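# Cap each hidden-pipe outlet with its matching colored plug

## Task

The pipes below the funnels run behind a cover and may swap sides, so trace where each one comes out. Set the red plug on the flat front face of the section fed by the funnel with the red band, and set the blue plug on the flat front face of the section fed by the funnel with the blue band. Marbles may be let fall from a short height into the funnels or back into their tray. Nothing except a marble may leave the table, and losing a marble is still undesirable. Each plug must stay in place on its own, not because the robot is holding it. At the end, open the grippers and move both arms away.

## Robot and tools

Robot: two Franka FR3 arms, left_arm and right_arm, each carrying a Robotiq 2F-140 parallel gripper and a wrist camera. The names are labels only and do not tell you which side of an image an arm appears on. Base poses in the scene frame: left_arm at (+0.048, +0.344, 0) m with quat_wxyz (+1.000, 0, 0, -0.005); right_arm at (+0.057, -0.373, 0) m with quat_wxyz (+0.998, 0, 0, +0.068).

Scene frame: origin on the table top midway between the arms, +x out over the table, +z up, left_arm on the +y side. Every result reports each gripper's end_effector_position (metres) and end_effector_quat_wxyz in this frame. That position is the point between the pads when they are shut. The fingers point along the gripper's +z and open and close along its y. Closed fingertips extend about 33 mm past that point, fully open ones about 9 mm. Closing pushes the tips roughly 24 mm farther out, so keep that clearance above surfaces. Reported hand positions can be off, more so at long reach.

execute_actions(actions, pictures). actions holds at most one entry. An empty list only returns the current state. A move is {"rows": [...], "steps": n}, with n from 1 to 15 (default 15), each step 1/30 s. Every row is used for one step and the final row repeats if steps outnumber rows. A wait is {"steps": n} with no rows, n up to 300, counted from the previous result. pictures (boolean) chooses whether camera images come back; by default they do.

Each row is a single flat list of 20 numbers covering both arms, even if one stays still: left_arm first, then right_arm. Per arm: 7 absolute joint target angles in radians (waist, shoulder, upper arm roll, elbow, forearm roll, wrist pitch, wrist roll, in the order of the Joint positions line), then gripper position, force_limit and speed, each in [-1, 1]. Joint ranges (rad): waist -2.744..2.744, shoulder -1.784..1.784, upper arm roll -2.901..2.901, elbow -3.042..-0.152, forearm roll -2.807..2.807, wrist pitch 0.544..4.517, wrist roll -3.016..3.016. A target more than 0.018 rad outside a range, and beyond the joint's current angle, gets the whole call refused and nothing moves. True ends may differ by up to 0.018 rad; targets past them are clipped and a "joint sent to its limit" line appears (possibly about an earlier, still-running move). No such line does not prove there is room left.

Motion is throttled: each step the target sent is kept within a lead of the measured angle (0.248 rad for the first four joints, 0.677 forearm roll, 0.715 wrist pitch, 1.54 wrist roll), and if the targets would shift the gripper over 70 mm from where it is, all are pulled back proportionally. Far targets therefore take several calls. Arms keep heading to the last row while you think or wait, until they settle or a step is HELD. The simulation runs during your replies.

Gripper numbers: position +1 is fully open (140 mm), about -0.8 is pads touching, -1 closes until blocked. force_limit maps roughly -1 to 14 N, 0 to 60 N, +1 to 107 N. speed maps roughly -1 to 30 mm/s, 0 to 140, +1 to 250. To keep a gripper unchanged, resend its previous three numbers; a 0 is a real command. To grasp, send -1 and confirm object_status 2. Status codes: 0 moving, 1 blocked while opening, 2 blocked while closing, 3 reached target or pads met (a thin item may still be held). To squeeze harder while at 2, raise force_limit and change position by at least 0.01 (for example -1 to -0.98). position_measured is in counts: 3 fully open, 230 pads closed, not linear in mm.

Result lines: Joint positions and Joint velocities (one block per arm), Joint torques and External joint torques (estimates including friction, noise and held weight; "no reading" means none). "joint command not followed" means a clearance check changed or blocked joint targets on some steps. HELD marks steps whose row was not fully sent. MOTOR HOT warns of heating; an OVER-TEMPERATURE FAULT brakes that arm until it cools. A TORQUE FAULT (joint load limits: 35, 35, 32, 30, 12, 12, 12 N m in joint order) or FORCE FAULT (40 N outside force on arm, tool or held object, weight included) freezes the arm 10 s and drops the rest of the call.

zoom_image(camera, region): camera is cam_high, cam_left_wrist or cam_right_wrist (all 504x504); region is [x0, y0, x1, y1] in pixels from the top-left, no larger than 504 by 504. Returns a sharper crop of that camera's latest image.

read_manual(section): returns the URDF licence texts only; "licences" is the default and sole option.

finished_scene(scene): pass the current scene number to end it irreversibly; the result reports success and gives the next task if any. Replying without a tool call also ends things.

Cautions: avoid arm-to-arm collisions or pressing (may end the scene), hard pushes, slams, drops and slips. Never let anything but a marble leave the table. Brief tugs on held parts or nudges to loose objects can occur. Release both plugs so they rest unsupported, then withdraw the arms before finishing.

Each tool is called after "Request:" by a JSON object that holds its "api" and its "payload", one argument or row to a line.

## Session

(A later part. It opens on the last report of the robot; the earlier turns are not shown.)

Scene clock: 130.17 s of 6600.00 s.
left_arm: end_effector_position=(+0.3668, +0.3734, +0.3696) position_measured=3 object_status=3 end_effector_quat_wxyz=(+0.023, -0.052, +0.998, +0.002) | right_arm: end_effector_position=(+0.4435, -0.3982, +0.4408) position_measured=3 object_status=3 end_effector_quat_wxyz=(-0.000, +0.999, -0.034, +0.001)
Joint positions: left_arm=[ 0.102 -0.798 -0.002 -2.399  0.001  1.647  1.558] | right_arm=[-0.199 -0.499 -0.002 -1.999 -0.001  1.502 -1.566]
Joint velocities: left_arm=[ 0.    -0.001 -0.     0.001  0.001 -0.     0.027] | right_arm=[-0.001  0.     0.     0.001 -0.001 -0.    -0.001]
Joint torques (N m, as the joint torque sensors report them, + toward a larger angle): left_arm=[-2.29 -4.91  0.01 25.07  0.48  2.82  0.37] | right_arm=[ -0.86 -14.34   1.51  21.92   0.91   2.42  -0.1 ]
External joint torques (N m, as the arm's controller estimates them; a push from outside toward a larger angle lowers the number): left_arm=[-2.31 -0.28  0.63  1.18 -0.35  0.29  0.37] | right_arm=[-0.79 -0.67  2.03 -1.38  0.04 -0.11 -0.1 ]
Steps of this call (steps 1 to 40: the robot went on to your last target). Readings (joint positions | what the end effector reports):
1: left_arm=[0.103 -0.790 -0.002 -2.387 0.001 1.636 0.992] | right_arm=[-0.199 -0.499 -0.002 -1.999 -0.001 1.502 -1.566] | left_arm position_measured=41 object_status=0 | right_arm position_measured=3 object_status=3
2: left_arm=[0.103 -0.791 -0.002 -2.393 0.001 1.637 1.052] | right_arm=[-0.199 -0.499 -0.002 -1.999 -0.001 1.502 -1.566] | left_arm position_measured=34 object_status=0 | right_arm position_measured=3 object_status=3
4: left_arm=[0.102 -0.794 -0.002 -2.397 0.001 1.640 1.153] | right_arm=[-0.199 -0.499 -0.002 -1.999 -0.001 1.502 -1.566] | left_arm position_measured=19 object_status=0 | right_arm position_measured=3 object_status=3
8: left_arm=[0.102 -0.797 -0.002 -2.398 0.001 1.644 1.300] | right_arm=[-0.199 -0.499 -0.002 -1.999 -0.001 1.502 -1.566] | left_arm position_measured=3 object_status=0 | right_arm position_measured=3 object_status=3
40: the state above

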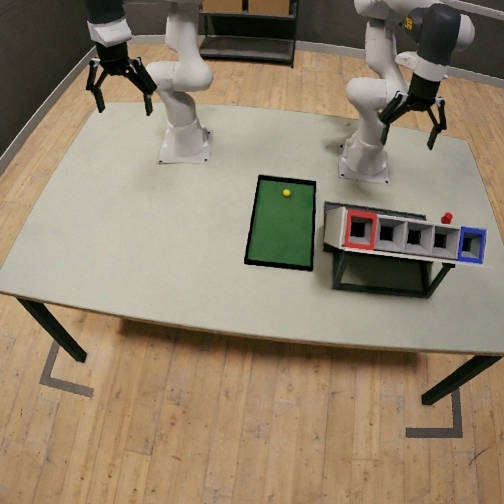

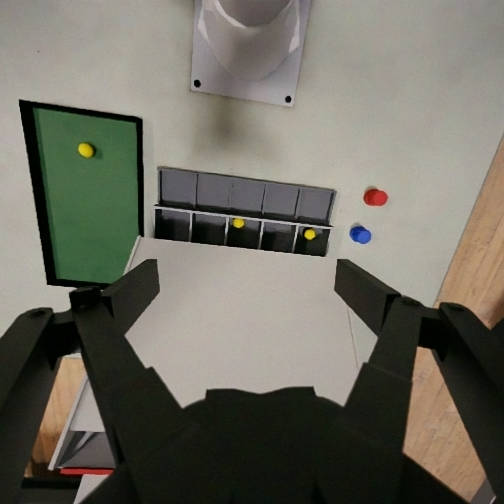

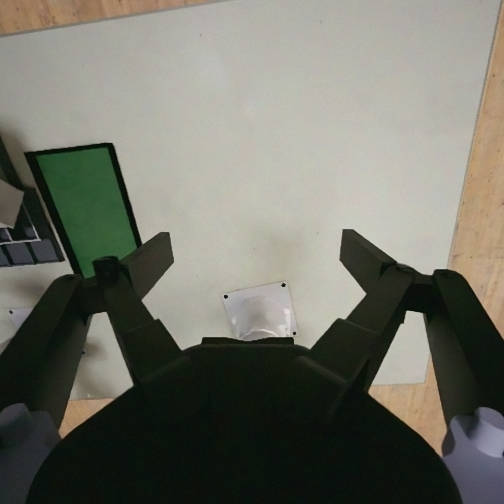

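Request:
{"api": "execute_actions", "payload": {
  "actions": [
    {"rows":[[0.909,-0.6,0,-2.55,0,1.95,1.57,-0.1,-0.8,0,-0.2,-0.5,0,-2.0,0,1.5,-1.57,1,0,0]],"steps":15}
  ],
  "pictures": false
}}

Request:
{"api": "execute_actions", "payload": {
  "actions": [
    {"rows":[[0.909,-0.363,0,-2.648,0,2.285,1.57,-0.1,-0.8,0,-0.2,-0.5,0,-2.0,0,1.5,-1.57,1,0,0]],"steps":15}
  ],
  "pictures": false
}}

Request:
{"api": "execute_actions", "payload": {
  "actions": [
    {"steps":20}
  ]
}}

Scene clock: 139.93 s of 6600.00 s.
left_arm: end_effector_position=(+0.2838, +0.6063, +0.2548) position_measured=108 object_status=0 end_effector_quat_wxyz=(-0.016, -0.410, +0.912, -0.009) | right_arm: end_effector_position=(+0.4435, -0.3982, +0.4408) position_measured=3 object_status=3 end_effector_quat_wxyz=(-0.000, +0.999, -0.034, +0.001)
Joint positions: left_arm=[ 0.845 -0.602  0.005 -2.547 -0.001  1.908  1.566] | right_arm=[-0.199 -0.499 -0.002 -1.999 -0.001  1.502 -1.566]
Joint velocities: left_arm=[ 0.934  0.012  0.117 -0.024  0.002  0.239 -0.001] | right_arm=[-0.     0.     0.     0.001  0.001  0.     0.   ]
Joint torques (N m, as the joint torque sensors report them, + toward a larger angle): left_arm=[ -8.97  -9.17 -10.41  25.32   0.91   2.72   0.35] | right_arm=[ -1.12 -14.11   1.9   22.02   0.87   2.35  -0.08]
External joint torques (N m, as the arm's controller estimates them; a push from outside toward a larger angle lowers the number): left_arm=[ 0.6   2.78 -0.32  0.84  0.83  0.51  0.36] | right_arm=[-1.12 -0.48  2.35 -1.24 -0.01 -0.19 -0.08]
Steps of this call (steps 1 to 30: the robot went on to your last target; steps 31 to 90: nothing new was sent; then 6.27 s passed at rest; steps 91 to 105: all 15 steps of this action). Readings (joint positions | what the end effector reports):
91: left_arm=[0.130 -0.788 -0.008 -2.407 -0.001 1.673 1.566] | right_arm=[-0.199 -0.499 -0.002 -1.999 -0.001 1.502 -1.566] | left_arm position_measured=3 object_status=0 | right_arm position_measured=3 object_status=3
92: left_arm=[0.166 -0.766 -0.010 -2.423 -0.001 1.698 1.566] | right_arm=[-0.199 -0.499 -0.002 -1.999 -0.001 1.502 -1.566] | left_arm position_measured=10 object_status=0 | right_arm position_measured=3 object_status=3
94: left_arm=[0.249 -0.713 -0.010 -2.462 -0.001 1.744 1.566] | right_arm=[-0.199 -0.499 -0.002 -1.999 -0.001 1.502 -1.566] | left_arm position_measured=25 object_status=0 | right_arm position_measured=3 object_status=3
98: left_arm=[0.457 -0.634 -0.009 -2.522 -0.001 1.825 1.566] | right_arm=[-0.199 -0.499 -0.002 -1.999 -0.001 1.502 -1.566] | left_arm position_measured=55 object_status=0 | right_arm position_measured=3 object_status=3
105: the state above

Scene clock: 140.43 s of 6600.00 s.
left_arm: end_effector_position=(+0.2895, +0.6471, +0.1468) position_measured=141 object_status=3 end_effector_quat_wxyz=(-0.013, -0.437, +0.900, -0.007) | right_arm: end_effector_position=(+0.4435, -0.3982, +0.4408) position_measured=3 object_status=3 end_effector_quat_wxyz=(-0.000, +0.999, -0.034, +0.001)
Joint positions: left_arm=[ 0.907 -0.362  0.002 -2.649 -0.001  2.258  1.566] | right_arm=[-0.199 -0.499 -0.002 -1.999 -0.001  1.502 -1.566]
Joint velocities: left_arm=[ 0.    -0.    -0.002  0.001 -0.     0.15  -0.   ] | right_arm=[-0.001  0.    -0.     0.     0.     0.    -0.   ]
Joint torques (N m, as the joint torque sensors report them, + toward a larger angle): left_arm=[  1.43 -16.74  -1.07  24.29   0.72   2.63   0.36] | right_arm=[  0.01 -14.5    1.88  22.01   0.95   2.38  -0.11]
External joint torques (N m, as the arm's controller estimates them; a push from outside toward a larger angle lowers the number): left_arm=[ 1.47  0.31 -0.69  2.39  0.11  0.37  0.36] | right_arm=[ 0.08 -0.98  2.42 -1.19  0.08 -0.15 -0.11]
Steps of this call (steps 1 to 15: all 15 steps of this action). Readings (joint positions | what the end effector reports):
1: left_arm=[0.863 -0.582 0.010 -2.552 -0.001 1.948 1.566] | right_arm=[-0.199 -0.499 -0.002 -1.999 -0.001 1.502 -1.566] | left_arm position_measured=116 object_status=0 | right_arm position_measured=3 object_status=3
2: left_arm=[0.874 -0.544 0.010 -2.564 -0.001 1.989 1.566] | right_arm=[-0.199 -0.499 -0.002 -1.999 -0.001 1.502 -1.566] | left_arm position_measured=123 object_status=0 | right_arm position_measured=3 object_status=3
4: left_arm=[0.891 -0.457 0.007 -2.601 -0.001 2.076 1.566] | right_arm=[-0.199 -0.499 -0.002 -1.999 -0.001 1.502 -1.566] | left_arm position_measured=139 object_status=0 | right_arm position_measured=3 object_status=3
8: left_arm=[0.904 -0.366 0.003 -2.650 -0.001 2.184 1.566] | right_arm=[-0.199 -0.499 -0.002 -1.999 -0.001 1.502 -1.566] | left_arm position_measured=141 object_status=0 | right_arm position_measured=3 object_status=3
15: the state above

Scene clock: 141.10 s of 6600.00 s.
left_arm: end_effector_position=(+0.2942, +0.6531, +0.1488) position_measured=141 object_status=3 end_effector_quat_wxyz=(-0.002, -0.437, +0.900, -0.002) | right_arm: end_effector_position=(+0.4435, -0.3982, +0.4408) position_measured=3 object_status=3 end_effector_quat_wxyz=(-0.000, +0.999, -0.034, +0.001)
Joint positions: left_arm=[ 0.907 -0.362  0.002 -2.649 -0.001  2.282  1.566] | right_arm=[-0.199 -0.499 -0.002 -1.999 -0.001  1.502 -1.566]
Joint velocities: left_arm=[ 0.    -0.    -0.    -0.    -0.002  0.003 -0.001] | right_arm=[ 0.001 -0.     0.001  0.001  0.001 -0.001  0.001]
Joint torques (N m, as the joint torque sensors report them, + toward a larger angle): left_arm=[  1.   -17.86  -1.61  24.81   0.84   2.88   0.4 ] | right_arm=[ -1.06 -14.     1.88  22.24   0.93   2.46  -0.09]
External joint torques (N m, as the arm's controller estimates them; a push from outside toward a larger angle lowers the number): left_arm=[ 1.03 -0.58 -1.24  2.61  0.22  0.48  0.4 ] | right_arm=[-1.14 -0.42  2.22 -0.99  0.04 -0.07 -0.09]
Steps of this call (steps 1 to 20: the robot went on to your last target). Readings (joint positions | what the end effector reports):
1: left_arm=[0.907 -0.362 0.002 -2.649 -0.001 2.262 1.566] | right_arm=[-0.199 -0.499 -0.002 -1.999 -0.001 1.502 -1.566] | left_arm position_measured=141 object_status=3 | right_arm position_measured=3 object_status=3
2: left_arm=[0.907 -0.362 0.002 -2.649 -0.001 2.266 1.566] | right_arm=[-0.199 -0.499 -0.002 -1.999 -0.001 1.502 -1.566] | left_arm position_measured=141 object_status=3 | right_arm position_measured=3 object_status=3
4: left_arm=[0.907 -0.362 0.002 -2.649 -0.001 2.271 1.566] | right_arm=[-0.199 -0.499 -0.002 -1.999 -0.001 1.502 -1.566] | left_arm position_measured=141 object_status=3 | right_arm position_measured=3 object_status=3
8: left_arm=[0.907 -0.362 0.002 -2.649 -0.001 2.277 1.566] | right_arm=[-0.199 -0.499 -0.002 -1.999 -0.001 1.502 -1.566] | left_arm position_measured=141 object_status=3 | right_arm position_measured=3 object_status=3
20: the state above

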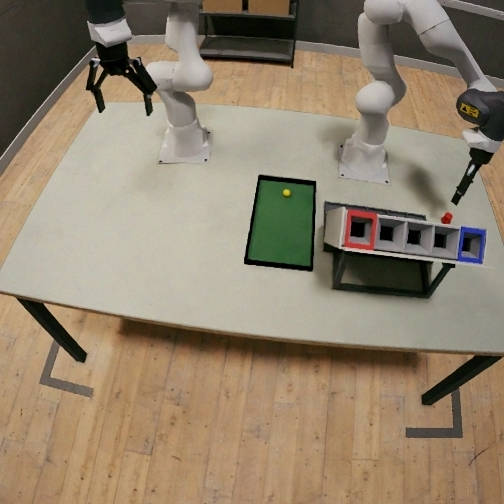

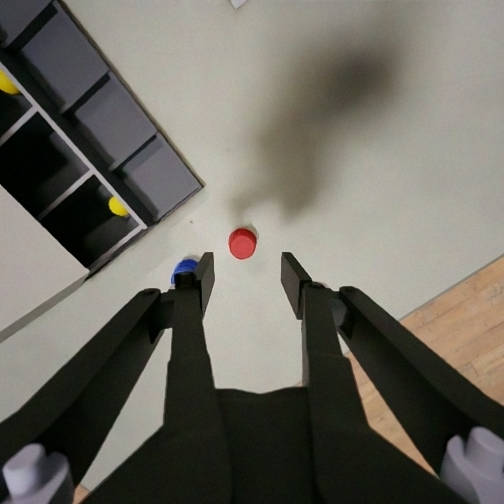

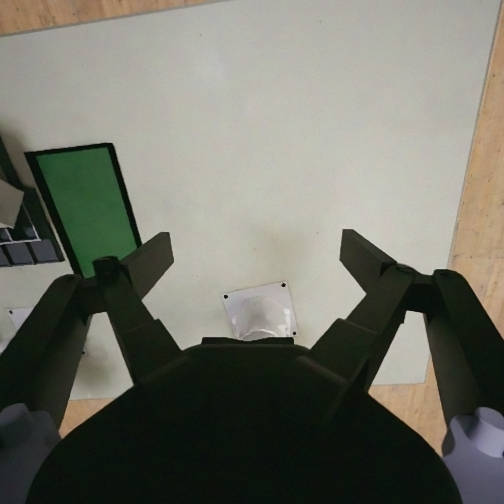

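Request:
{"api": "execute_actions", "payload": {
  "actions": [
    {"rows":[[0.894,-0.34,0,-2.67,0,2.36,1.57,-0.2,-0.8,0,-0.2,-0.5,0,-2.0,0,1.5,-1.57,1,0,0],[0.894,-0.32,0,-2.68,0,2.41,1.57,-0.2,-0.8,0,-0.2,-0.5,0,-2.0,0,1.5,-1.57,1,0,0],[0.894,-0.3,0,-2.69,0,2.45,1.57,-0.2,-0.8,0,-0.2,-0.5,0,-2.0,0,1.5,-1.57,1,0,0],[0.894,-0.275,0,-2.70,0,2.49,1.57,-0.2,-0.8,0,-0.2,-0.5,0,-2.0,0,1.5,-1.57,1,0,0],[0.894,-0.25,0,-2.71,0,2.53,1.57,-0.2,-0.8,0,-0.2,-0.5,0,-2.0,0,1.5,-1.57,1,0,0],[0.894,-0.225,0,-2.72,0,2.56,1.57,-0.2,-0.8,0,-0.2,-0.5,0,-2.0,0,1.5,-1.57,1,0,0],[0.894,-0.2,0,-2.73,0,2.59,1.57,-0.2,-0.8,0,-0.2,-0.5,0,-2.0,0,1.5,-1.57,1,0,0],[0.894,-0.175,0,-2.74,0,2.62,1.57,-0.2,-0.8,0,-0.2,-0.5,0,-2.0,0,1.5,-1.57,1,0,0],[0.894,-0.15,0,-2.746,0,2.624,1.57,-0.2,-0.8,0,-0.2,-0.5,0,-2.0,0,1.5,-1.57,1,0,0],[0.894,-0.128,0,-2.752,0,2.624,1.57,-0.2,-0.8,0,-0.2,-0.5,0,-2.0,0,1.5,-1.57,1,0,0]],"steps":15}
  ],
  "pictures": false
}}

Request:
{"api": "execute_actions", "payload": {
  "actions": [
    {"steps":12}
  ]
}}

Request:
{"api": "execute_actions", "payload": {
  "actions": [
    {"rows":[[0.894,-0.128,0,-2.752,0,2.624,1.57,-1,-0.6,-0.3,-0.2,-0.5,0,-2.0,0,1.5,-1.57,1,0,0]],"steps":15}
  ]
}}

Scene clock: 151.93 s of 6600.00 s.
left_arm: end_effector_position=(+0.2865, +0.6371, +0.0425) position_measured=154 object_status=3 end_effector_quat_wxyz=(-0.018, -0.432, +0.902, -0.009) | right_arm: end_effector_position=(+0.4435, -0.3982, +0.4408) position_measured=3 object_status=3 end_effector_quat_wxyz=(-0.000, +0.999, -0.034, +0.001)
Joint positions: left_arm=[ 0.896 -0.13   0.001 -2.753 -0.001  2.584  1.566] | right_arm=[-0.199 -0.499 -0.002 -1.999 -0.001  1.502 -1.566]
Joint velocities: left_arm=[ 0.001  0.035  0.     0.    -0.     0.219  0.   ] | right_arm=[ 0.     0.001 -0.001 -0.001  0.    -0.    -0.001]
Joint torques (N m, as the joint torque sensors report them, + toward a larger angle): left_arm=[ -1.23 -21.64  -1.34  21.43   0.52   2.98   0.38] | right_arm=[ -0.57 -14.04   1.64  22.85   0.95   2.36  -0.05]
External joint torques (N m, as the arm's controller estimates them; a push from outside toward a larger angle lowers the number): left_arm=[-1.3   1.53 -1.28  1.94  0.11  0.49  0.38] | right_arm=[-0.57 -0.56  2.08 -0.32  0.08 -0.16 -0.05]
Steps of this call (steps 1 to 15: the robot went on to your last target; steps 16 to 90: nothing new was sent; then 7.33 s passed at rest; steps 91 to 105: all 15 steps of this action). Readings (joint positions | what the end effector reports):
91: left_arm=[0.905 -0.360 0.002 -2.652 -0.001 2.295 1.566] | right_arm=[-0.199 -0.499 -0.002 -1.999 -0.001 1.502 -1.566] | left_arm position_measured=141 object_status=0 | right_arm position_measured=3 object_status=3
92: left_arm=[0.902 -0.352 0.002 -2.658 -0.001 2.316 1.566] | right_arm=[-0.199 -0.499 -0.002 -1.999 -0.001 1.502 -1.566] | left_arm position_measured=148 object_status=0 | right_arm position_measured=3 object_status=3
94: left_arm=[0.898 -0.322 0.001 -2.674 -0.001 2.367 1.566] | right_arm=[-0.199 -0.499 -0.002 -1.999 -0.001 1.502 -1.566] | left_arm position_measured=154 object_status=0 | right_arm position_measured=3 object_status=3
98: left_arm=[0.897 -0.229 0.001 -2.715 -0.001 2.483 1.566] | right_arm=[-0.199 -0.499 -0.002 -1.999 -0.001 1.502 -1.566] | left_arm position_measured=154 object_status=0 | right_arm position_measured=3 object_status=3
105: the state above

Scene clock: 152.33 s of 6600.00 s.
left_arm: end_effector_position=(+0.2933, +0.6455, +0.0451) position_measured=154 object_status=3 end_effector_quat_wxyz=(-0.003, -0.432, +0.902, -0.002) | right_arm: end_effector_position=(+0.4435, -0.3982, +0.4408) position_measured=3 object_status=3 end_effector_quat_wxyz=(-0.000, +0.999, -0.034, +0.001)
Joint positions: left_arm=[ 0.896 -0.129  0.001 -2.753 -0.001  2.618  1.566] | right_arm=[-0.199 -0.499 -0.002 -1.999 -0.001  1.502 -1.566]
Joint velocities: left_arm=[ 0.002 -0.002 -0.     0.001  0.001  0.02   0.001] | right_arm=[ 0.    -0.     0.001 -0.001  0.    -0.001 -0.002]
Joint torques (N m, as the joint torque sensors report them, + toward a larger angle): left_arm=[ -1.96 -20.15  -0.71  19.95   0.44   2.74   0.37] | right_arm=[ -0.85 -14.03   1.29  21.67   0.92   2.47   0.01]
External joint torques (N m, as the arm's controller estimates them; a push from outside toward a larger angle lowers the number): left_arm=[-1.99  1.22 -0.62  1.92  0.04  0.34  0.37] | right_arm=[-0.88 -0.48  1.69 -1.5   0.04 -0.04  0.01]
Steps of this call (steps 1 to 12: the robot went on to your last target). Readings (joint positions | what the end effector reports):
1: left_arm=[0.896 -0.129 0.001 -2.753 -0.001 2.590 1.566] | right_arm=[-0.199 -0.499 -0.002 -1.999 -0.001 1.502 -1.566] | left_arm position_measured=154 object_status=3 | right_arm position_measured=3 object_status=3
2: left_arm=[0.896 -0.129 0.001 -2.753 -0.001 2.596 1.566] | right_arm=[-0.199 -0.499 -0.002 -1.999 -0.001 1.502 -1.566] | left_arm position_measured=154 object_status=3 | right_arm position_measured=3 object_status=3
4: left_arm=[0.896 -0.129 0.001 -2.753 -0.001 2.604 1.566] | right_arm=[-0.199 -0.499 -0.002 -1.999 -0.001 1.502 -1.566] | left_arm position_measured=154 object_status=3 | right_arm position_measured=3 object_status=3
8: left_arm=[0.896 -0.129 0.001 -2.753 -0.001 2.614 1.566] | right_arm=[-0.199 -0.499 -0.002 -1.999 -0.001 1.502 -1.566] | left_arm position_measured=154 object_status=3 | right_arm position_measured=3 object_status=3
12: the state above

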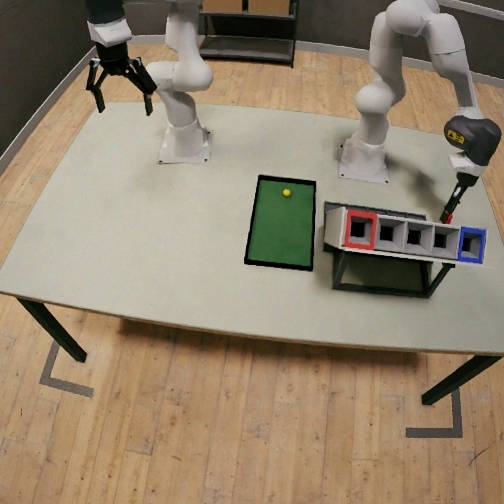

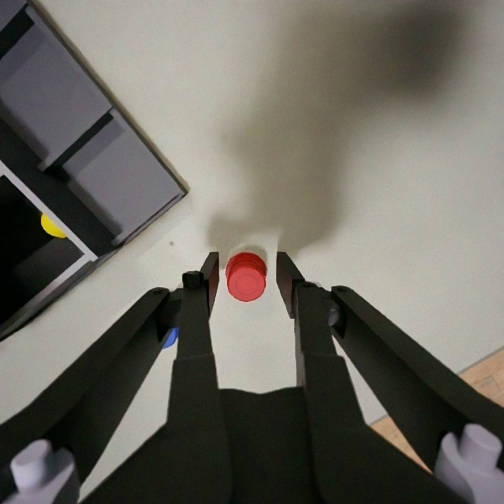

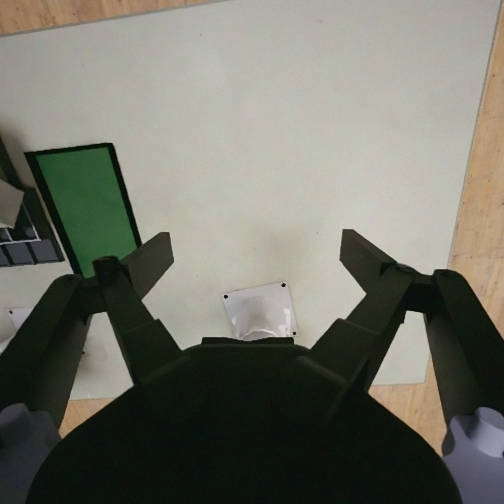

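Scene clock: 152.83 s of 6600.00 s.
left_arm: end_effector_position=(+0.2940, +0.6462, +0.0454) position_measured=188 object_status=2 end_effector_quat_wxyz=(-0.001, -0.432, +0.902, -0.001) | right_arm: end_effector_position=(+0.4435, -0.3982, +0.4408) position_measured=3 object_status=3 end_effector_quat_wxyz=(-0.000, +0.999, -0.034, +0.001)
Joint positions: left_arm=[ 0.896 -0.129  0.001 -2.753 -0.001  2.62   1.566] | right_arm=[-0.199 -0.499 -0.002 -1.999 -0.001  1.502 -1.566]
Joint velocities: left_arm=[-0.     0.001 -0.001 -0.    -0.    -0.001  0.001] | right_arm=[-0.001 -0.    -0.001  0.001 -0.     0.     0.   ]
Joint torques (N m, as the joint torque sensors report them, + toward a larger angle): left_arm=[ -1.35 -20.53  -0.99  19.93   0.55   2.88   0.39] | right_arm=[ -0.61 -14.22   1.6   21.85   1.     2.48  -0.13]
External joint torques (N m, as the arm's controller estimates them; a push from outside toward a larger angle lowers the number): left_arm=[-1.27  0.59 -0.79  2.06  0.14  0.5   0.39] | right_arm=[-0.63 -0.62  2.02 -1.37  0.12 -0.04 -0.13]
Steps of this call (steps 1 to 15: all 15 steps of this action). Readings (joint positions | what the end effector reports):
1: left_arm=[0.896 -0.129 0.001 -2.753 -0.001 2.619 1.566] | right_arm=[-0.199 -0.499 -0.002 -1.999 -0.001 1.502 -1.566] | left_arm position_measured=154 object_status=0 | right_arm position_measured=3 object_status=3
2: left_arm=[0.896 -0.129 0.001 -2.753 -0.001 2.619 1.566] | right_arm=[-0.199 -0.499 -0.002 -1.999 -0.001 1.502 -1.566] | left_arm position_measured=159 object_status=0 | right_arm position_measured=3 object_status=3
4: left_arm=[0.896 -0.129 0.001 -2.753 -0.001 2.620 1.566] | right_arm=[-0.199 -0.499 -0.002 -1.999 -0.001 1.502 -1.566] | left_arm position_measured=171 object_status=0 | right_arm position_measured=3 object_status=3
8: left_arm=[0.896 -0.129 0.001 -2.753 -0.001 2.620 1.566] | right_arm=[-0.199 -0.499 -0.002 -1.999 -0.001 1.502 -1.566] | left_arm position_measured=188 object_status=0 | right_arm position_measured=3 object_status=3
15: the state above

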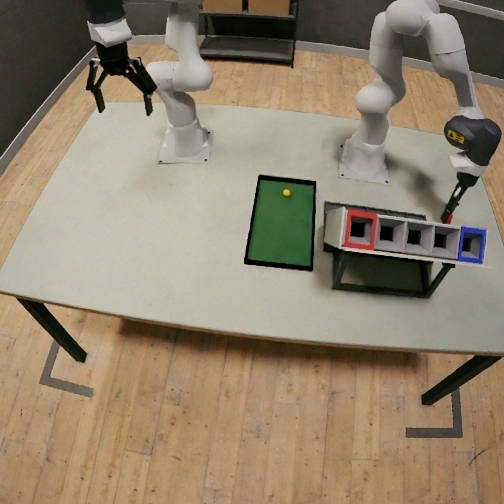

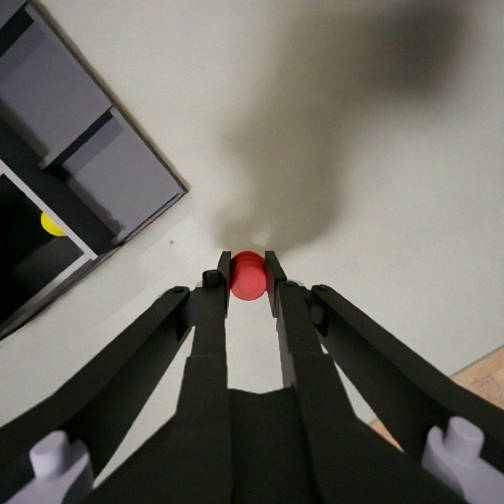

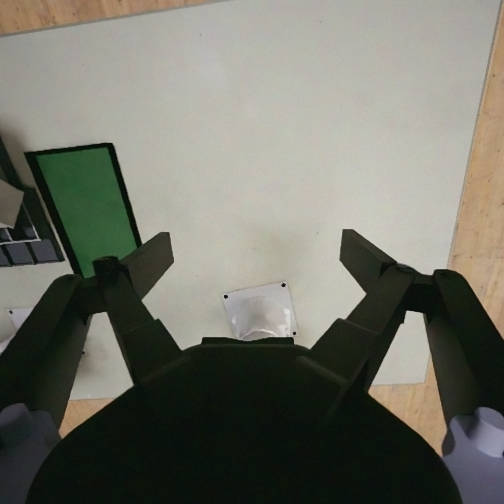

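Request:
{"api": "execute_actions", "payload": {
  "actions": [
    {"rows":[[0.894,-0.363,0,-2.67,0,2.3,1.57,-1,-0.6,-0.3,-0.2,-0.5,0,-2.0,0,1.5,-1.57,1,0,0]],"steps":12}
  ],
  "pictures": false
}}

Request:
{"api": "execute_actions", "payload": {
  "actions": [
    {"rows":[[0.8,-0.796,0,-2.92,0,2.159,1.68,-1,-0.6,-0.3,-0.2,-0.5,0,-2.0,0,1.5,-1.57,1,0,0]],"steps":12}
  ],
  "pictures": false
}}

Request:
{"api": "execute_actions", "payload": {
  "actions": [
    {"rows":[[0.121,-0.796,0,-2.955,0,2.159,1.68,-1,-0.6,-0.3,-0.2,-0.5,0,-2.0,0,1.5,-1.57,1,0,0]],"steps":15}
  ],
  "pictures": false
}}

Request:
{"api": "execute_actions", "payload": {
  "actions": [
    {"steps":15}
  ]
}}

Scene clock: 159.27 s of 6600.00 s.
left_arm: end_effector_position=(+0.3029, +0.6569, +0.1464) position_measured=188 object_status=2 end_effector_quat_wxyz=(+0.015, -0.431, +0.902, +0.007) | right_arm: end_effector_position=(+0.4435, -0.3982, +0.4408) position_measured=3 object_status=3 end_effector_quat_wxyz=(-0.000, +0.999, -0.034, +0.001)
Joint positions: left_arm=[ 0.896 -0.363  0.001 -2.668 -0.001  2.338  1.566] | right_arm=[-0.199 -0.499 -0.002 -1.999 -0.001  1.502 -1.566]
Joint velocities: left_arm=[-0.001 -0.002 -0.001 -0.026 -0.003 -0.219  0.   ] | right_arm=[ 0.001  0.     0.001 -0.    -0.     0.001 -0.001]
Joint torques (N m, as the joint torque sensors report them, + toward a larger angle): left_arm=[ -1.12 -16.9   -1.34  23.66   0.85   2.25   0.37] | right_arm=[ -0.59 -14.05   1.58  21.52   0.95   2.31  -0.07]
External joint torques (N m, as the arm's controller estimates them; a push from outside toward a larger angle lowers the number): left_arm=[-1.03  0.68 -0.9   0.82  0.23 -0.42  0.37] | right_arm=[-0.63 -0.47  1.97 -1.69  0.07 -0.21 -0.07]
Steps of this call (steps 1 to 15: the robot went on to your last target; steps 16 to 90: nothing new was sent; then 3.03 s passed at rest; steps 91 to 102: all 12 steps of this action). Readings (joint positions | what the end effector reports):
91: left_arm=[0.896 -0.154 0.001 -2.749 -0.001 2.577 1.566] | right_arm=[-0.199 -0.499 -0.002 -1.999 -0.001 1.502 -1.566] | left_arm position_measured=188 object_status=2 | right_arm position_measured=3 object_status=3
92: left_arm=[0.896 -0.200 0.001 -2.737 -0.001 2.534 1.566] | right_arm=[-0.199 -0.499 -0.002 -1.999 -0.001 1.502 -1.566] | left_arm position_measured=188 object_status=2 | right_arm position_measured=3 object_status=3
94: left_arm=[0.896 -0.292 0.001 -2.698 -0.001 2.460 1.566] | right_arm=[-0.199 -0.499 -0.002 -1.999 -0.001 1.502 -1.566] | left_arm position_measured=188 object_status=2 | right_arm position_measured=3 object_status=3
98: left_arm=[0.896 -0.362 0.001 -2.665 -0.001 2.380 1.566] | right_arm=[-0.199 -0.499 -0.002 -1.999 -0.001 1.502 -1.566] | left_arm position_measured=188 object_status=2 | right_arm position_measured=3 object_status=3
102: the state above

Scene clock: 159.67 s of 6600.00 s.
left_arm: end_effector_position=(+0.2658, +0.5653, +0.1701) position_measured=188 object_status=2 end_effector_quat_wxyz=(+0.027, -0.353, +0.935, +0.012) | right_arm: end_effector_position=(+0.4435, -0.3982, +0.4408) position_measured=3 object_status=3 end_effector_quat_wxyz=(-0.000, +0.999, -0.034, +0.001)
Joint positions: left_arm=[ 0.803 -0.79  -0.    -2.913 -0.001  2.183  1.642] | right_arm=[-0.199 -0.499 -0.002 -1.999 -0.001  1.502 -1.566]
Joint velocities: left_arm=[-0.013 -0.054 -0.    -0.068  0.002 -0.132  0.114] | right_arm=[ 0.    -0.    -0.    -0.002 -0.001  0.    -0.   ]
Joint torques (N m, as the joint torque sensors report them, + toward a larger angle): left_arm=[-0.39 -4.56 -0.74 23.92  0.76  2.27  0.32] | right_arm=[ -1.1  -13.54   1.95  22.72   1.06   2.41  -0.08]
External joint torques (N m, as the arm's controller estimates them; a push from outside toward a larger angle lowers the number): left_arm=[-0.47 -0.81 -0.13  0.14  0.03 -0.34  0.33] | right_arm=[-1.13 -0.15  2.37 -0.36  0.19 -0.1  -0.08]
Steps of this call (steps 1 to 12: all 12 steps of this action). Readings (joint positions | what the end effector reports):
1: left_arm=[0.886 -0.389 0.004 -2.695 -0.001 2.327 1.571] | right_arm=[-0.199 -0.499 -0.002 -1.999 -0.001 1.502 -1.566] | left_arm position_measured=188 object_status=2 | right_arm position_measured=3 object_status=3
2: left_arm=[0.872 -0.431 0.004 -2.736 -0.001 2.311 1.577] | right_arm=[-0.199 -0.499 -0.002 -1.999 -0.001 1.502 -1.566] | left_arm position_measured=188 object_status=2 | right_arm position_measured=3 object_status=3
4: left_arm=[0.839 -0.551 0.002 -2.827 -0.001 2.268 1.593] | right_arm=[-0.199 -0.499 -0.002 -1.999 -0.001 1.502 -1.566] | left_arm position_measured=188 object_status=2 | right_arm position_measured=3 object_status=3
8: left_arm=[0.808 -0.758 -0.000 -2.900 -0.001 2.208 1.623] | right_arm=[-0.199 -0.499 -0.002 -1.999 -0.001 1.502 -1.566] | left_arm position_measured=188 object_status=2 | right_arm position_measured=3 object_status=3
12: the state above

Scene clock: 160.17 s of 6600.00 s.
left_arm: end_effector_position=(+0.3326, +0.3777, +0.1506) position_measured=188 object_status=2 end_effector_quat_wxyz=(+0.002, -0.009, +1.000, +0.001) | right_arm: end_effector_position=(+0.4435, -0.3982, +0.4408) position_measured=3 object_status=3 end_effector_quat_wxyz=(-0.000, +0.999, -0.034, +0.001)
Joint positions: left_arm=[ 0.128 -0.794 -0.003 -2.953  0.     2.163  1.669] | right_arm=[-0.199 -0.499 -0.002 -1.999 -0.001  1.502 -1.566]
Joint velocities: left_arm=[-0.067  0.     0.01  -0.003  0.001 -0.01   0.024] | right_arm=[-0.001  0.     0.    -0.     0.001 -0.001  0.   ]
Joint torques (N m, as the joint torque sensors report them, + toward a larger angle): left_arm=[-0.09 -4.25  0.81 24.6   0.53  2.1   0.31] | right_arm=[ -1.07 -13.73   1.74  21.46   0.95   2.45  -0.05]
External joint torques (N m, as the arm's controller estimates them; a push from outside toward a larger angle lowers the number): left_arm=[-0.57 -0.04  1.2   1.22 -0.17 -0.34  0.3 ] | right_arm=[-1.07 -0.3   2.2  -1.67  0.08 -0.07 -0.05]
Steps of this call (steps 1 to 15: all 15 steps of this action). Readings (joint positions | what the end effector reports):
1: left_arm=[0.752 -0.793 0.009 -2.921 0.000 2.181 1.645] | right_arm=[-0.199 -0.499 -0.002 -1.999 -0.001 1.502 -1.566] | left_arm position_measured=188 object_status=2 | right_arm position_measured=3 object_status=3
2: left_arm=[0.683 -0.794 0.008 -2.930 0.000 2.179 1.648] | right_arm=[-0.199 -0.499 -0.002 -1.999 -0.001 1.502 -1.566] | left_arm position_measured=188 object_status=2 | right_arm position_measured=3 object_status=3
4: left_arm=[0.537 -0.794 0.004 -2.943 0.000 2.174 1.653] | right_arm=[-0.199 -0.499 -0.002 -1.999 -0.001 1.502 -1.566] | left_arm position_measured=188 object_status=2 | right_arm position_measured=3 object_status=3
8: left_arm=[0.243 -0.794 -0.001 -2.951 0.000 2.168 1.661] | right_arm=[-0.199 -0.499 -0.002 -1.999 -0.001 1.502 -1.566] | left_arm position_measured=188 object_status=2 | right_arm position_measured=3 object_status=3
15: the state above

Scene clock: 160.67 s of 6600.00 s.
left_arm: end_effector_position=(+0.3321, +0.3764, +0.1503) position_measured=188 object_status=2 end_effector_quat_wxyz=(+0.001, -0.004, +1.000, +0.001) | right_arm: end_effector_position=(+0.4435, -0.3982, +0.4408) position_measured=3 object_status=3 end_effector_quat_wxyz=(-0.000, +0.999, -0.034, +0.001)
Joint positions: left_arm=[ 0.123 -0.794 -0.002 -2.954  0.     2.162  1.675] | right_arm=[-0.199 -0.499 -0.002 -1.999 -0.001  1.502 -1.566]
Joint velocities: left_arm=[-0.001 -0.     0.001 -0.     0.001 -0.     0.004] | right_arm=[ 0.002  0.    -0.    -0.002 -0.     0.     0.001]
Joint torques (N m, as the joint torque sensors report them, + toward a larger angle): left_arm=[-1.88 -4.33  0.16 24.58  0.55  2.05  0.16] | right_arm=[ -0.14 -14.59   1.66  21.69   1.05   2.37  -0.08]
External joint torques (N m, as the arm's controller estimates them; a push from outside toward a larger angle lowers the number): left_arm=[-1.87 -0.22  0.81  1.36 -0.14 -0.37  0.16] | right_arm=[-0.17 -1.12  2.08 -1.44  0.17 -0.15 -0.08]
Steps of this call (steps 1 to 15: the robot went on to your last target). Readings (joint positions | what the end effector reports):
1: left_arm=[0.126 -0.794 -0.003 -2.954 0.000 2.163 1.670] | right_arm=[-0.199 -0.499 -0.002 -1.999 -0.001 1.502 -1.566] | left_arm position_measured=188 object_status=2 | right_arm position_measured=3 object_status=3
2: left_arm=[0.125 -0.794 -0.002 -2.954 0.000 2.163 1.670] | right_arm=[-0.199 -0.499 -0.002 -1.999 -0.001 1.502 -1.566] | left_arm position_measured=188 object_status=2 | right_arm position_measured=3 object_status=3
4: left_arm=[0.124 -0.794 -0.002 -2.954 0.000 2.162 1.671] | right_arm=[-0.199 -0.499 -0.002 -1.999 -0.001 1.502 -1.566] | left_arm position_measured=188 object_status=2 | right_arm position_measured=3 object_status=3
8: left_arm=[0.123 -0.794 -0.002 -2.954 0.000 2.162 1.673] | right_arm=[-0.199 -0.499 -0.002 -1.999 -0.001 1.502 -1.566] | left_arm position_measured=188 object_status=2 | right_arm position_measured=3 object_status=3
15: the state above
All arms were judged still, so your last target was given up. Only a new action makes them travel on or press farther. Fingers that are still opening or closing keep moving.

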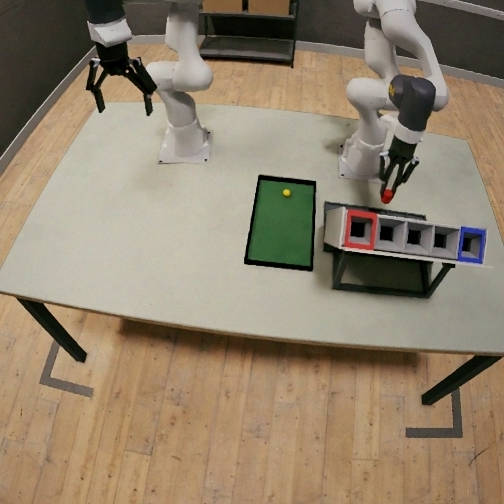

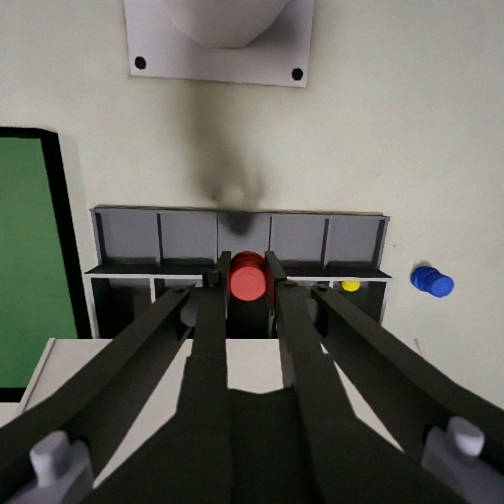

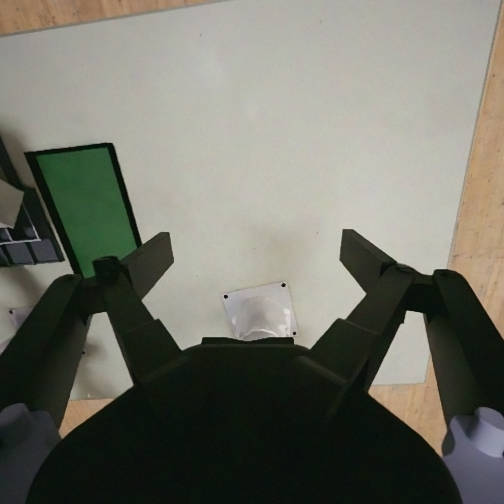

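Request:
{"api": "execute_actions", "payload": {
  "actions": [
    {"rows":[[0.108,-0.77,0,-2.965,0,2.22,1.67,-1,-0.6,-0.3,-0.2,-0.5,0,-2.0,0,1.5,-1.57,1,0,0],[0.108,-0.74,0,-2.975,0,2.26,1.67,-1,-0.6,-0.3,-0.2,-0.5,0,-2.0,0,1.5,-1.57,1,0,0],[0.108,-0.71,0,-2.985,0,2.3,1.67,-1,-0.6,-0.3,-0.2,-0.5,0,-2.0,0,1.5,-1.57,1,0,0],[0.108,-0.68,0,-2.995,0,2.34,1.67,-1,-0.6,-0.3,-0.2,-0.5,0,-2.0,0,1.5,-1.57,1,0,0],[0.108,-0.65,0,-3.0,0,2.38,1.67,-1,-0.6,-0.3,-0.2,-0.5,0,-2.0,0,1.5,-1.57,1,0,0],[0.108,-0.62,0,-3.01,0,2.41,1.67,-1,-0.6,-0.3,-0.2,-0.5,0,-2.0,0,1.5,-1.57,1,0,0],[0.108,-0.59,0,-3.015,0,2.44,1.67,-1,-0.6,-0.3,-0.2,-0.5,0,-2.0,0,1.5,-1.57,1,0,0],[0.108,-0.56,0,-3.02,0,2.47,1.67,-1,-0.6,-0.3,-0.2,-0.5,0,-2.0,0,1.5,-1.57,1,0,0],[0.108,-0.53,0,-3.03,0,2.485,1.67,-1,-0.6,-0.3,-0.2,-0.5,0,-2.0,0,1.5,-1.57,1,0,0],[0.108,-0.51,0,-3.03,0,2.485,1.67,-1,-0.6,-0.3,-0.2,-0.5,0,-2.0,0,1.5,-1.57,1,0,0]],"steps":15}
  ],
  "pictures": false
}}

Request:
{"api": "execute_actions", "payload": {
  "actions": [
    {"steps":15}
  ]
}}

Scene clock: 170.77 s of 6600.00 s.
left_arm: end_effector_position=(+0.3189, +0.3713, +0.0615) position_measured=188 object_status=2 end_effector_quat_wxyz=(-0.036, +0.002, +0.999, -0.003) | right_arm: end_effector_position=(+0.4435, -0.3982, +0.4408) position_measured=3 object_status=3 end_effector_quat_wxyz=(-0.000, +0.999, -0.034, +0.001)
Joint positions: left_arm=[ 0.11  -0.514 -0.001 -3.031  0.     2.444  1.674] | right_arm=[-0.199 -0.499 -0.002 -1.999 -0.001  1.502 -1.566]
Joint velocities: left_arm=[-0.001  0.049 -0.     0.001  0.     0.227 -0.002] | right_arm=[ 0.001 -0.001  0.001 -0.001 -0.    -0.     0.   ]
Joint torques (N m, as the joint torque sensors report them, + toward a larger angle): left_arm=[-1.5  -7.79 -0.6  21.47  0.44  2.71 -0.01] | right_arm=[ -0.26 -14.48   2.46  21.8    0.99   2.26   0.06]
External joint torques (N m, as the arm's controller estimates them; a push from outside toward a larger angle lowers the number): left_arm=[-1.51  2.47 -0.15  1.24 -0.03  0.44 -0.02] | right_arm=[-0.35 -0.83  2.79 -1.43  0.1  -0.27  0.06]
Steps of this call (steps 1 to 90: nothing new was sent; then 6.60 s passed at rest; steps 91 to 105: all 15 steps of this action). Readings (joint positions | what the end effector reports):
91: left_arm=[0.120 -0.790 -0.001 -2.955 0.000 2.171 1.676] | right_arm=[-0.199 -0.499 -0.002 -1.999 -0.001 1.502 -1.566] | left_arm position_measured=188 object_status=2 | right_arm position_measured=3 object_status=3
92: left_arm=[0.117 -0.779 -0.001 -2.958 0.000 2.187 1.676] | right_arm=[-0.199 -0.499 -0.002 -1.999 -0.001 1.502 -1.566] | left_arm position_measured=188 object_status=2 | right_arm position_measured=3 object_status=3
94: left_arm=[0.113 -0.737 -0.001 -2.971 0.000 2.231 1.675] | right_arm=[-0.199 -0.499 -0.002 -1.999 -0.001 1.502 -1.566] | left_arm position_measured=188 object_status=2 | right_arm position_measured=3 object_status=3
98: left_arm=[0.111 -0.623 -0.001 -3.004 0.000 2.339 1.675] | right_arm=[-0.199 -0.499 -0.002 -1.999 -0.001 1.502 -1.566] | left_arm position_measured=188 object_status=2 | right_arm position_measured=3 object_status=3
105: the state above

Scene clock: 171.27 s of 6600.00 s.
left_arm: end_effector_position=(+0.3299, +0.3724, +0.0634) position_measured=188 object_status=2 end_effector_quat_wxyz=(-0.019, +0.002, +1.000, -0.002) | right_arm: end_effector_position=(+0.4435, -0.3982, +0.4408) position_measured=3 object_status=3 end_effector_quat_wxyz=(-0.000, +0.999, -0.034, +0.001)
Joint positions: left_arm=[ 0.11  -0.512 -0.001 -3.031  0.     2.48   1.674] | right_arm=[-0.199 -0.499 -0.002 -1.999 -0.001  1.502 -1.566]
Joint velocities: left_arm=[ 0.001  0.002 -0.     0.     0.     0.012 -0.001] | right_arm=[ 0.001  0.002  0.     0.001  0.    -0.001  0.001]
Joint torques (N m, as the joint torque sensors report them, + toward a larger angle): left_arm=[-1.06 -7.88 -0.05 22.03  0.35  2.84 -0.08] | right_arm=[  0.15 -13.85   1.67  21.67   0.89   2.44  -0.09]
External joint torques (N m, as the arm's controller estimates them; a push from outside toward a larger angle lowers the number): left_arm=[-1.07  1.38  0.4   2.66 -0.13  0.53 -0.08] | right_arm=[ 0.16 -0.37  2.13 -1.49  0.02 -0.09 -0.09]
Steps of this call (steps 1 to 15: the robot went on to your last target). Readings (joint positions | what the end effector reports):
1: left_arm=[0.110 -0.513 -0.001 -3.031 0.000 2.451 1.674] | right_arm=[-0.199 -0.499 -0.002 -1.999 -0.001 1.502 -1.566] | left_arm position_measured=188 object_status=2 | right_arm position_measured=3 object_status=3
2: left_arm=[0.110 -0.513 -0.001 -3.031 0.000 2.457 1.674] | right_arm=[-0.199 -0.499 -0.002 -1.999 -0.001 1.502 -1.566] | left_arm position_measured=188 object_status=2 | right_arm position_measured=3 object_status=3
4: left_arm=[0.110 -0.512 -0.001 -3.031 0.000 2.465 1.674] | right_arm=[-0.199 -0.499 -0.002 -1.999 -0.001 1.502 -1.566] | left_arm position_measured=188 object_status=2 | right_arm position_measured=3 object_status=3
8: left_arm=[0.110 -0.512 -0.001 -3.031 0.000 2.474 1.674] | right_arm=[-0.199 -0.499 -0.002 -1.999 -0.001 1.502 -1.566] | left_arm position_measured=188 object_status=2 | right_arm position_measured=3 object_status=3
15: the state above

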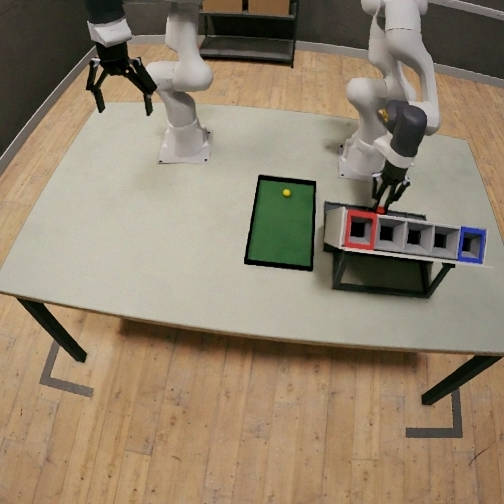

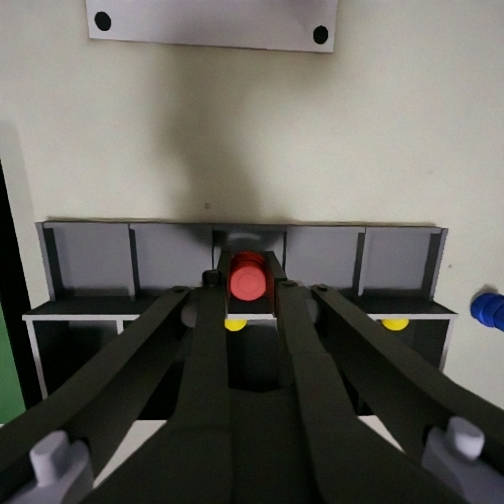

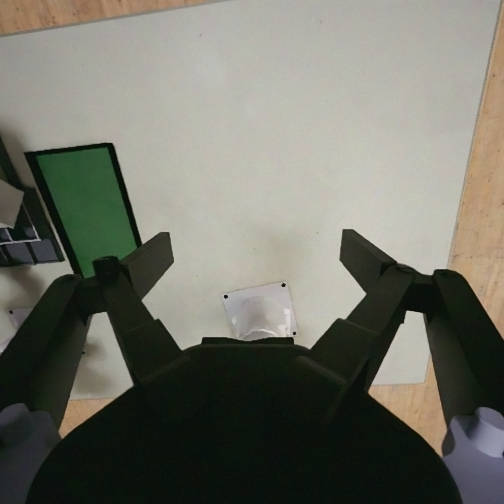

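Centred. Lower to about z=.055.

Request:
{"api": "execute_actions", "payload": {
  "actions": [
    {"rows":[[0.108,-0.495,0,-3.03,0,2.52,1.67,-1,-0.6,-0.3,-0.2,-0.5,0,-2.0,0,1.5,-1.57,1,0,0],[0.108,-0.49,0,-3.03,0,2.525,1.67,-1,-0.6,-0.3,-0.2,-0.5,0,-2.0,0,1.5,-1.57,1,0,0],[0.108,-0.48,0,-3.03,0,2.53,1.67,-1,-0.6,-0.3,-0.2,-0.5,0,-2.0,0,1.5,-1.57,1,0,0],[0.108,-0.47,0,-3.03,0,2.53,1.67,-1,-0.6,-0.3,-0.2,-0.5,0,-2.0,0,1.5,-1.57,1,0,0]],"steps":15}
  ],
  "pictures": false
}}

Request:
{"api": "execute_actions", "payload": {
  "actions": [
    {"steps":10}
  ],
  "pictures": false
}}

Scene clock: 175.97 s of 6600.00 s.
left_arm: end_effector_position=(+0.3336, +0.3727, +0.0556) position_measured=188 object_status=2 end_effector_quat_wxyz=(-0.017, +0.002, +1.000, -0.001) | right_arm: end_effector_position=(+0.4435, -0.3982, +0.4408) position_measured=3 object_status=3 end_effector_quat_wxyz=(-0.000, +0.999, -0.034, +0.001)
Joint positions: left_arm=[ 0.11  -0.472 -0.001 -3.03   0.     2.524  1.674] | right_arm=[-0.199 -0.499 -0.002 -1.999 -0.001  1.502 -1.566]
Joint velocities: left_arm=[ 0.     0.    -0.001  0.001 -0.001  0.016  0.001] | right_arm=[-0.    -0.001  0.001 -0.001  0.    -0.     0.   ]
Joint torques (N m, as the joint torque sensors report them, + toward a larger angle): left_arm=[-1.41 -8.33 -0.15 21.05  0.35  2.75 -0.06] | right_arm=[ -0.52 -14.03   1.47  21.95   1.01   2.34  -0.04]
External joint torques (N m, as the arm's controller estimates them; a push from outside toward a larger angle lowers the number): left_arm=[-1.41  1.77  0.27  2.2  -0.11  0.43 -0.06] | right_arm=[-0.53 -0.5   1.9  -1.22  0.13 -0.18 -0.04]
Steps of this call (steps 1 to 15: the robot went on to your last target; steps 16 to 90: nothing new was sent; then 1.20 s passed at rest; steps 91 to 105: all 15 steps of this action). Readings (joint positions | what the end effector reports):
91: left_arm=[0.110 -0.509 -0.001 -3.031 0.000 2.488 1.674] | right_arm=[-0.199 -0.499 -0.002 -1.999 -0.001 1.502 -1.566] | left_arm position_measured=188 object_status=2 | right_arm position_measured=3 object_status=3
92: left_arm=[0.110 -0.504 -0.001 -3.031 0.000 2.494 1.674] | right_arm=[-0.199 -0.499 -0.002 -1.999 -0.001 1.502 -1.566] | left_arm position_measured=188 object_status=2 | right_arm position_measured=3 object_status=3
94: left_arm=[0.110 -0.490 -0.001 -3.030 0.000 2.505 1.674] | right_arm=[-0.199 -0.499 -0.002 -1.999 -0.001 1.502 -1.566] | left_arm position_measured=188 object_status=2 | right_arm position_measured=3 object_status=3
98: left_arm=[0.110 -0.474 -0.001 -3.030 0.000 2.517 1.674] | right_arm=[-0.199 -0.499 -0.002 -1.999 -0.001 1.502 -1.566] | left_arm position_measured=188 object_status=2 | right_arm position_measured=3 object_status=3
105: the state above

Scene clock: 176.30 s of 6600.00 s.
left_arm: end_effector_position=(+0.3342, +0.3728, +0.0557) position_measured=188 object_status=2 end_effector_quat_wxyz=(-0.016, +0.002, +1.000, -0.001) | right_arm: end_effector_position=(+0.4435, -0.3982, +0.4408) position_measured=3 object_status=3 end_effector_quat_wxyz=(-0.000, +0.999, -0.034, +0.001)
Joint positions: left_arm=[ 0.11  -0.472 -0.001 -3.03   0.     2.527  1.674] | right_arm=[-0.199 -0.499 -0.002 -1.999 -0.001  1.502 -1.566]
Joint velocities: left_arm=[ 0.001  0.     0.    -0.002  0.001  0.002 -0.   ] | right_arm=[ 0.001  0.001 -0.001  0.     0.     0.     0.001]
Joint torques (N m, as the joint torque sensors report them, + toward a larger angle): left_arm=[-1.6  -7.84 -0.2  21.54  0.39  2.64 -0.02] | right_arm=[ -0.84 -13.77   1.81  22.03   0.98   2.44  -0.09]
External joint torques (N m, as the arm's controller estimates them; a push from outside toward a larger angle lowers the number): left_arm=[-1.61  2.28  0.21  2.69 -0.06  0.31 -0.02] | right_arm=[-0.86 -0.29  2.24 -1.16  0.1  -0.09 -0.09]
Steps of this call (steps 1 to 10: the robot went on to your last target). Readings (joint positions | what the end effector reports):
1: left_arm=[0.110 -0.472 -0.001 -3.030 0.000 2.525 1.674] | right_arm=[-0.199 -0.499 -0.002 -1.999 -0.001 1.502 -1.566] | left_arm position_measured=188 object_status=2 | right_arm position_measured=3 object_status=3
2: left_arm=[0.110 -0.472 -0.001 -3.030 0.000 2.525 1.674] | right_arm=[-0.199 -0.499 -0.002 -1.999 -0.001 1.502 -1.566] | left_arm position_measured=188 object_status=2 | right_arm position_measured=3 object_status=3
4: left_arm=[0.110 -0.472 -0.001 -3.030 0.000 2.526 1.674] | right_arm=[-0.199 -0.499 -0.002 -1.999 -0.001 1.502 -1.566] | left_arm position_measured=188 object_status=2 | right_arm position_measured=3 object_status=3
8: left_arm=[0.110 -0.472 -0.001 -3.030 0.000 2.526 1.674] | right_arm=[-0.199 -0.499 -0.002 -1.999 -0.001 1.502 -1.566] | left_arm position_measured=188 object_status=2 | right_arm position_measured=3 object_status=3
10: the state above


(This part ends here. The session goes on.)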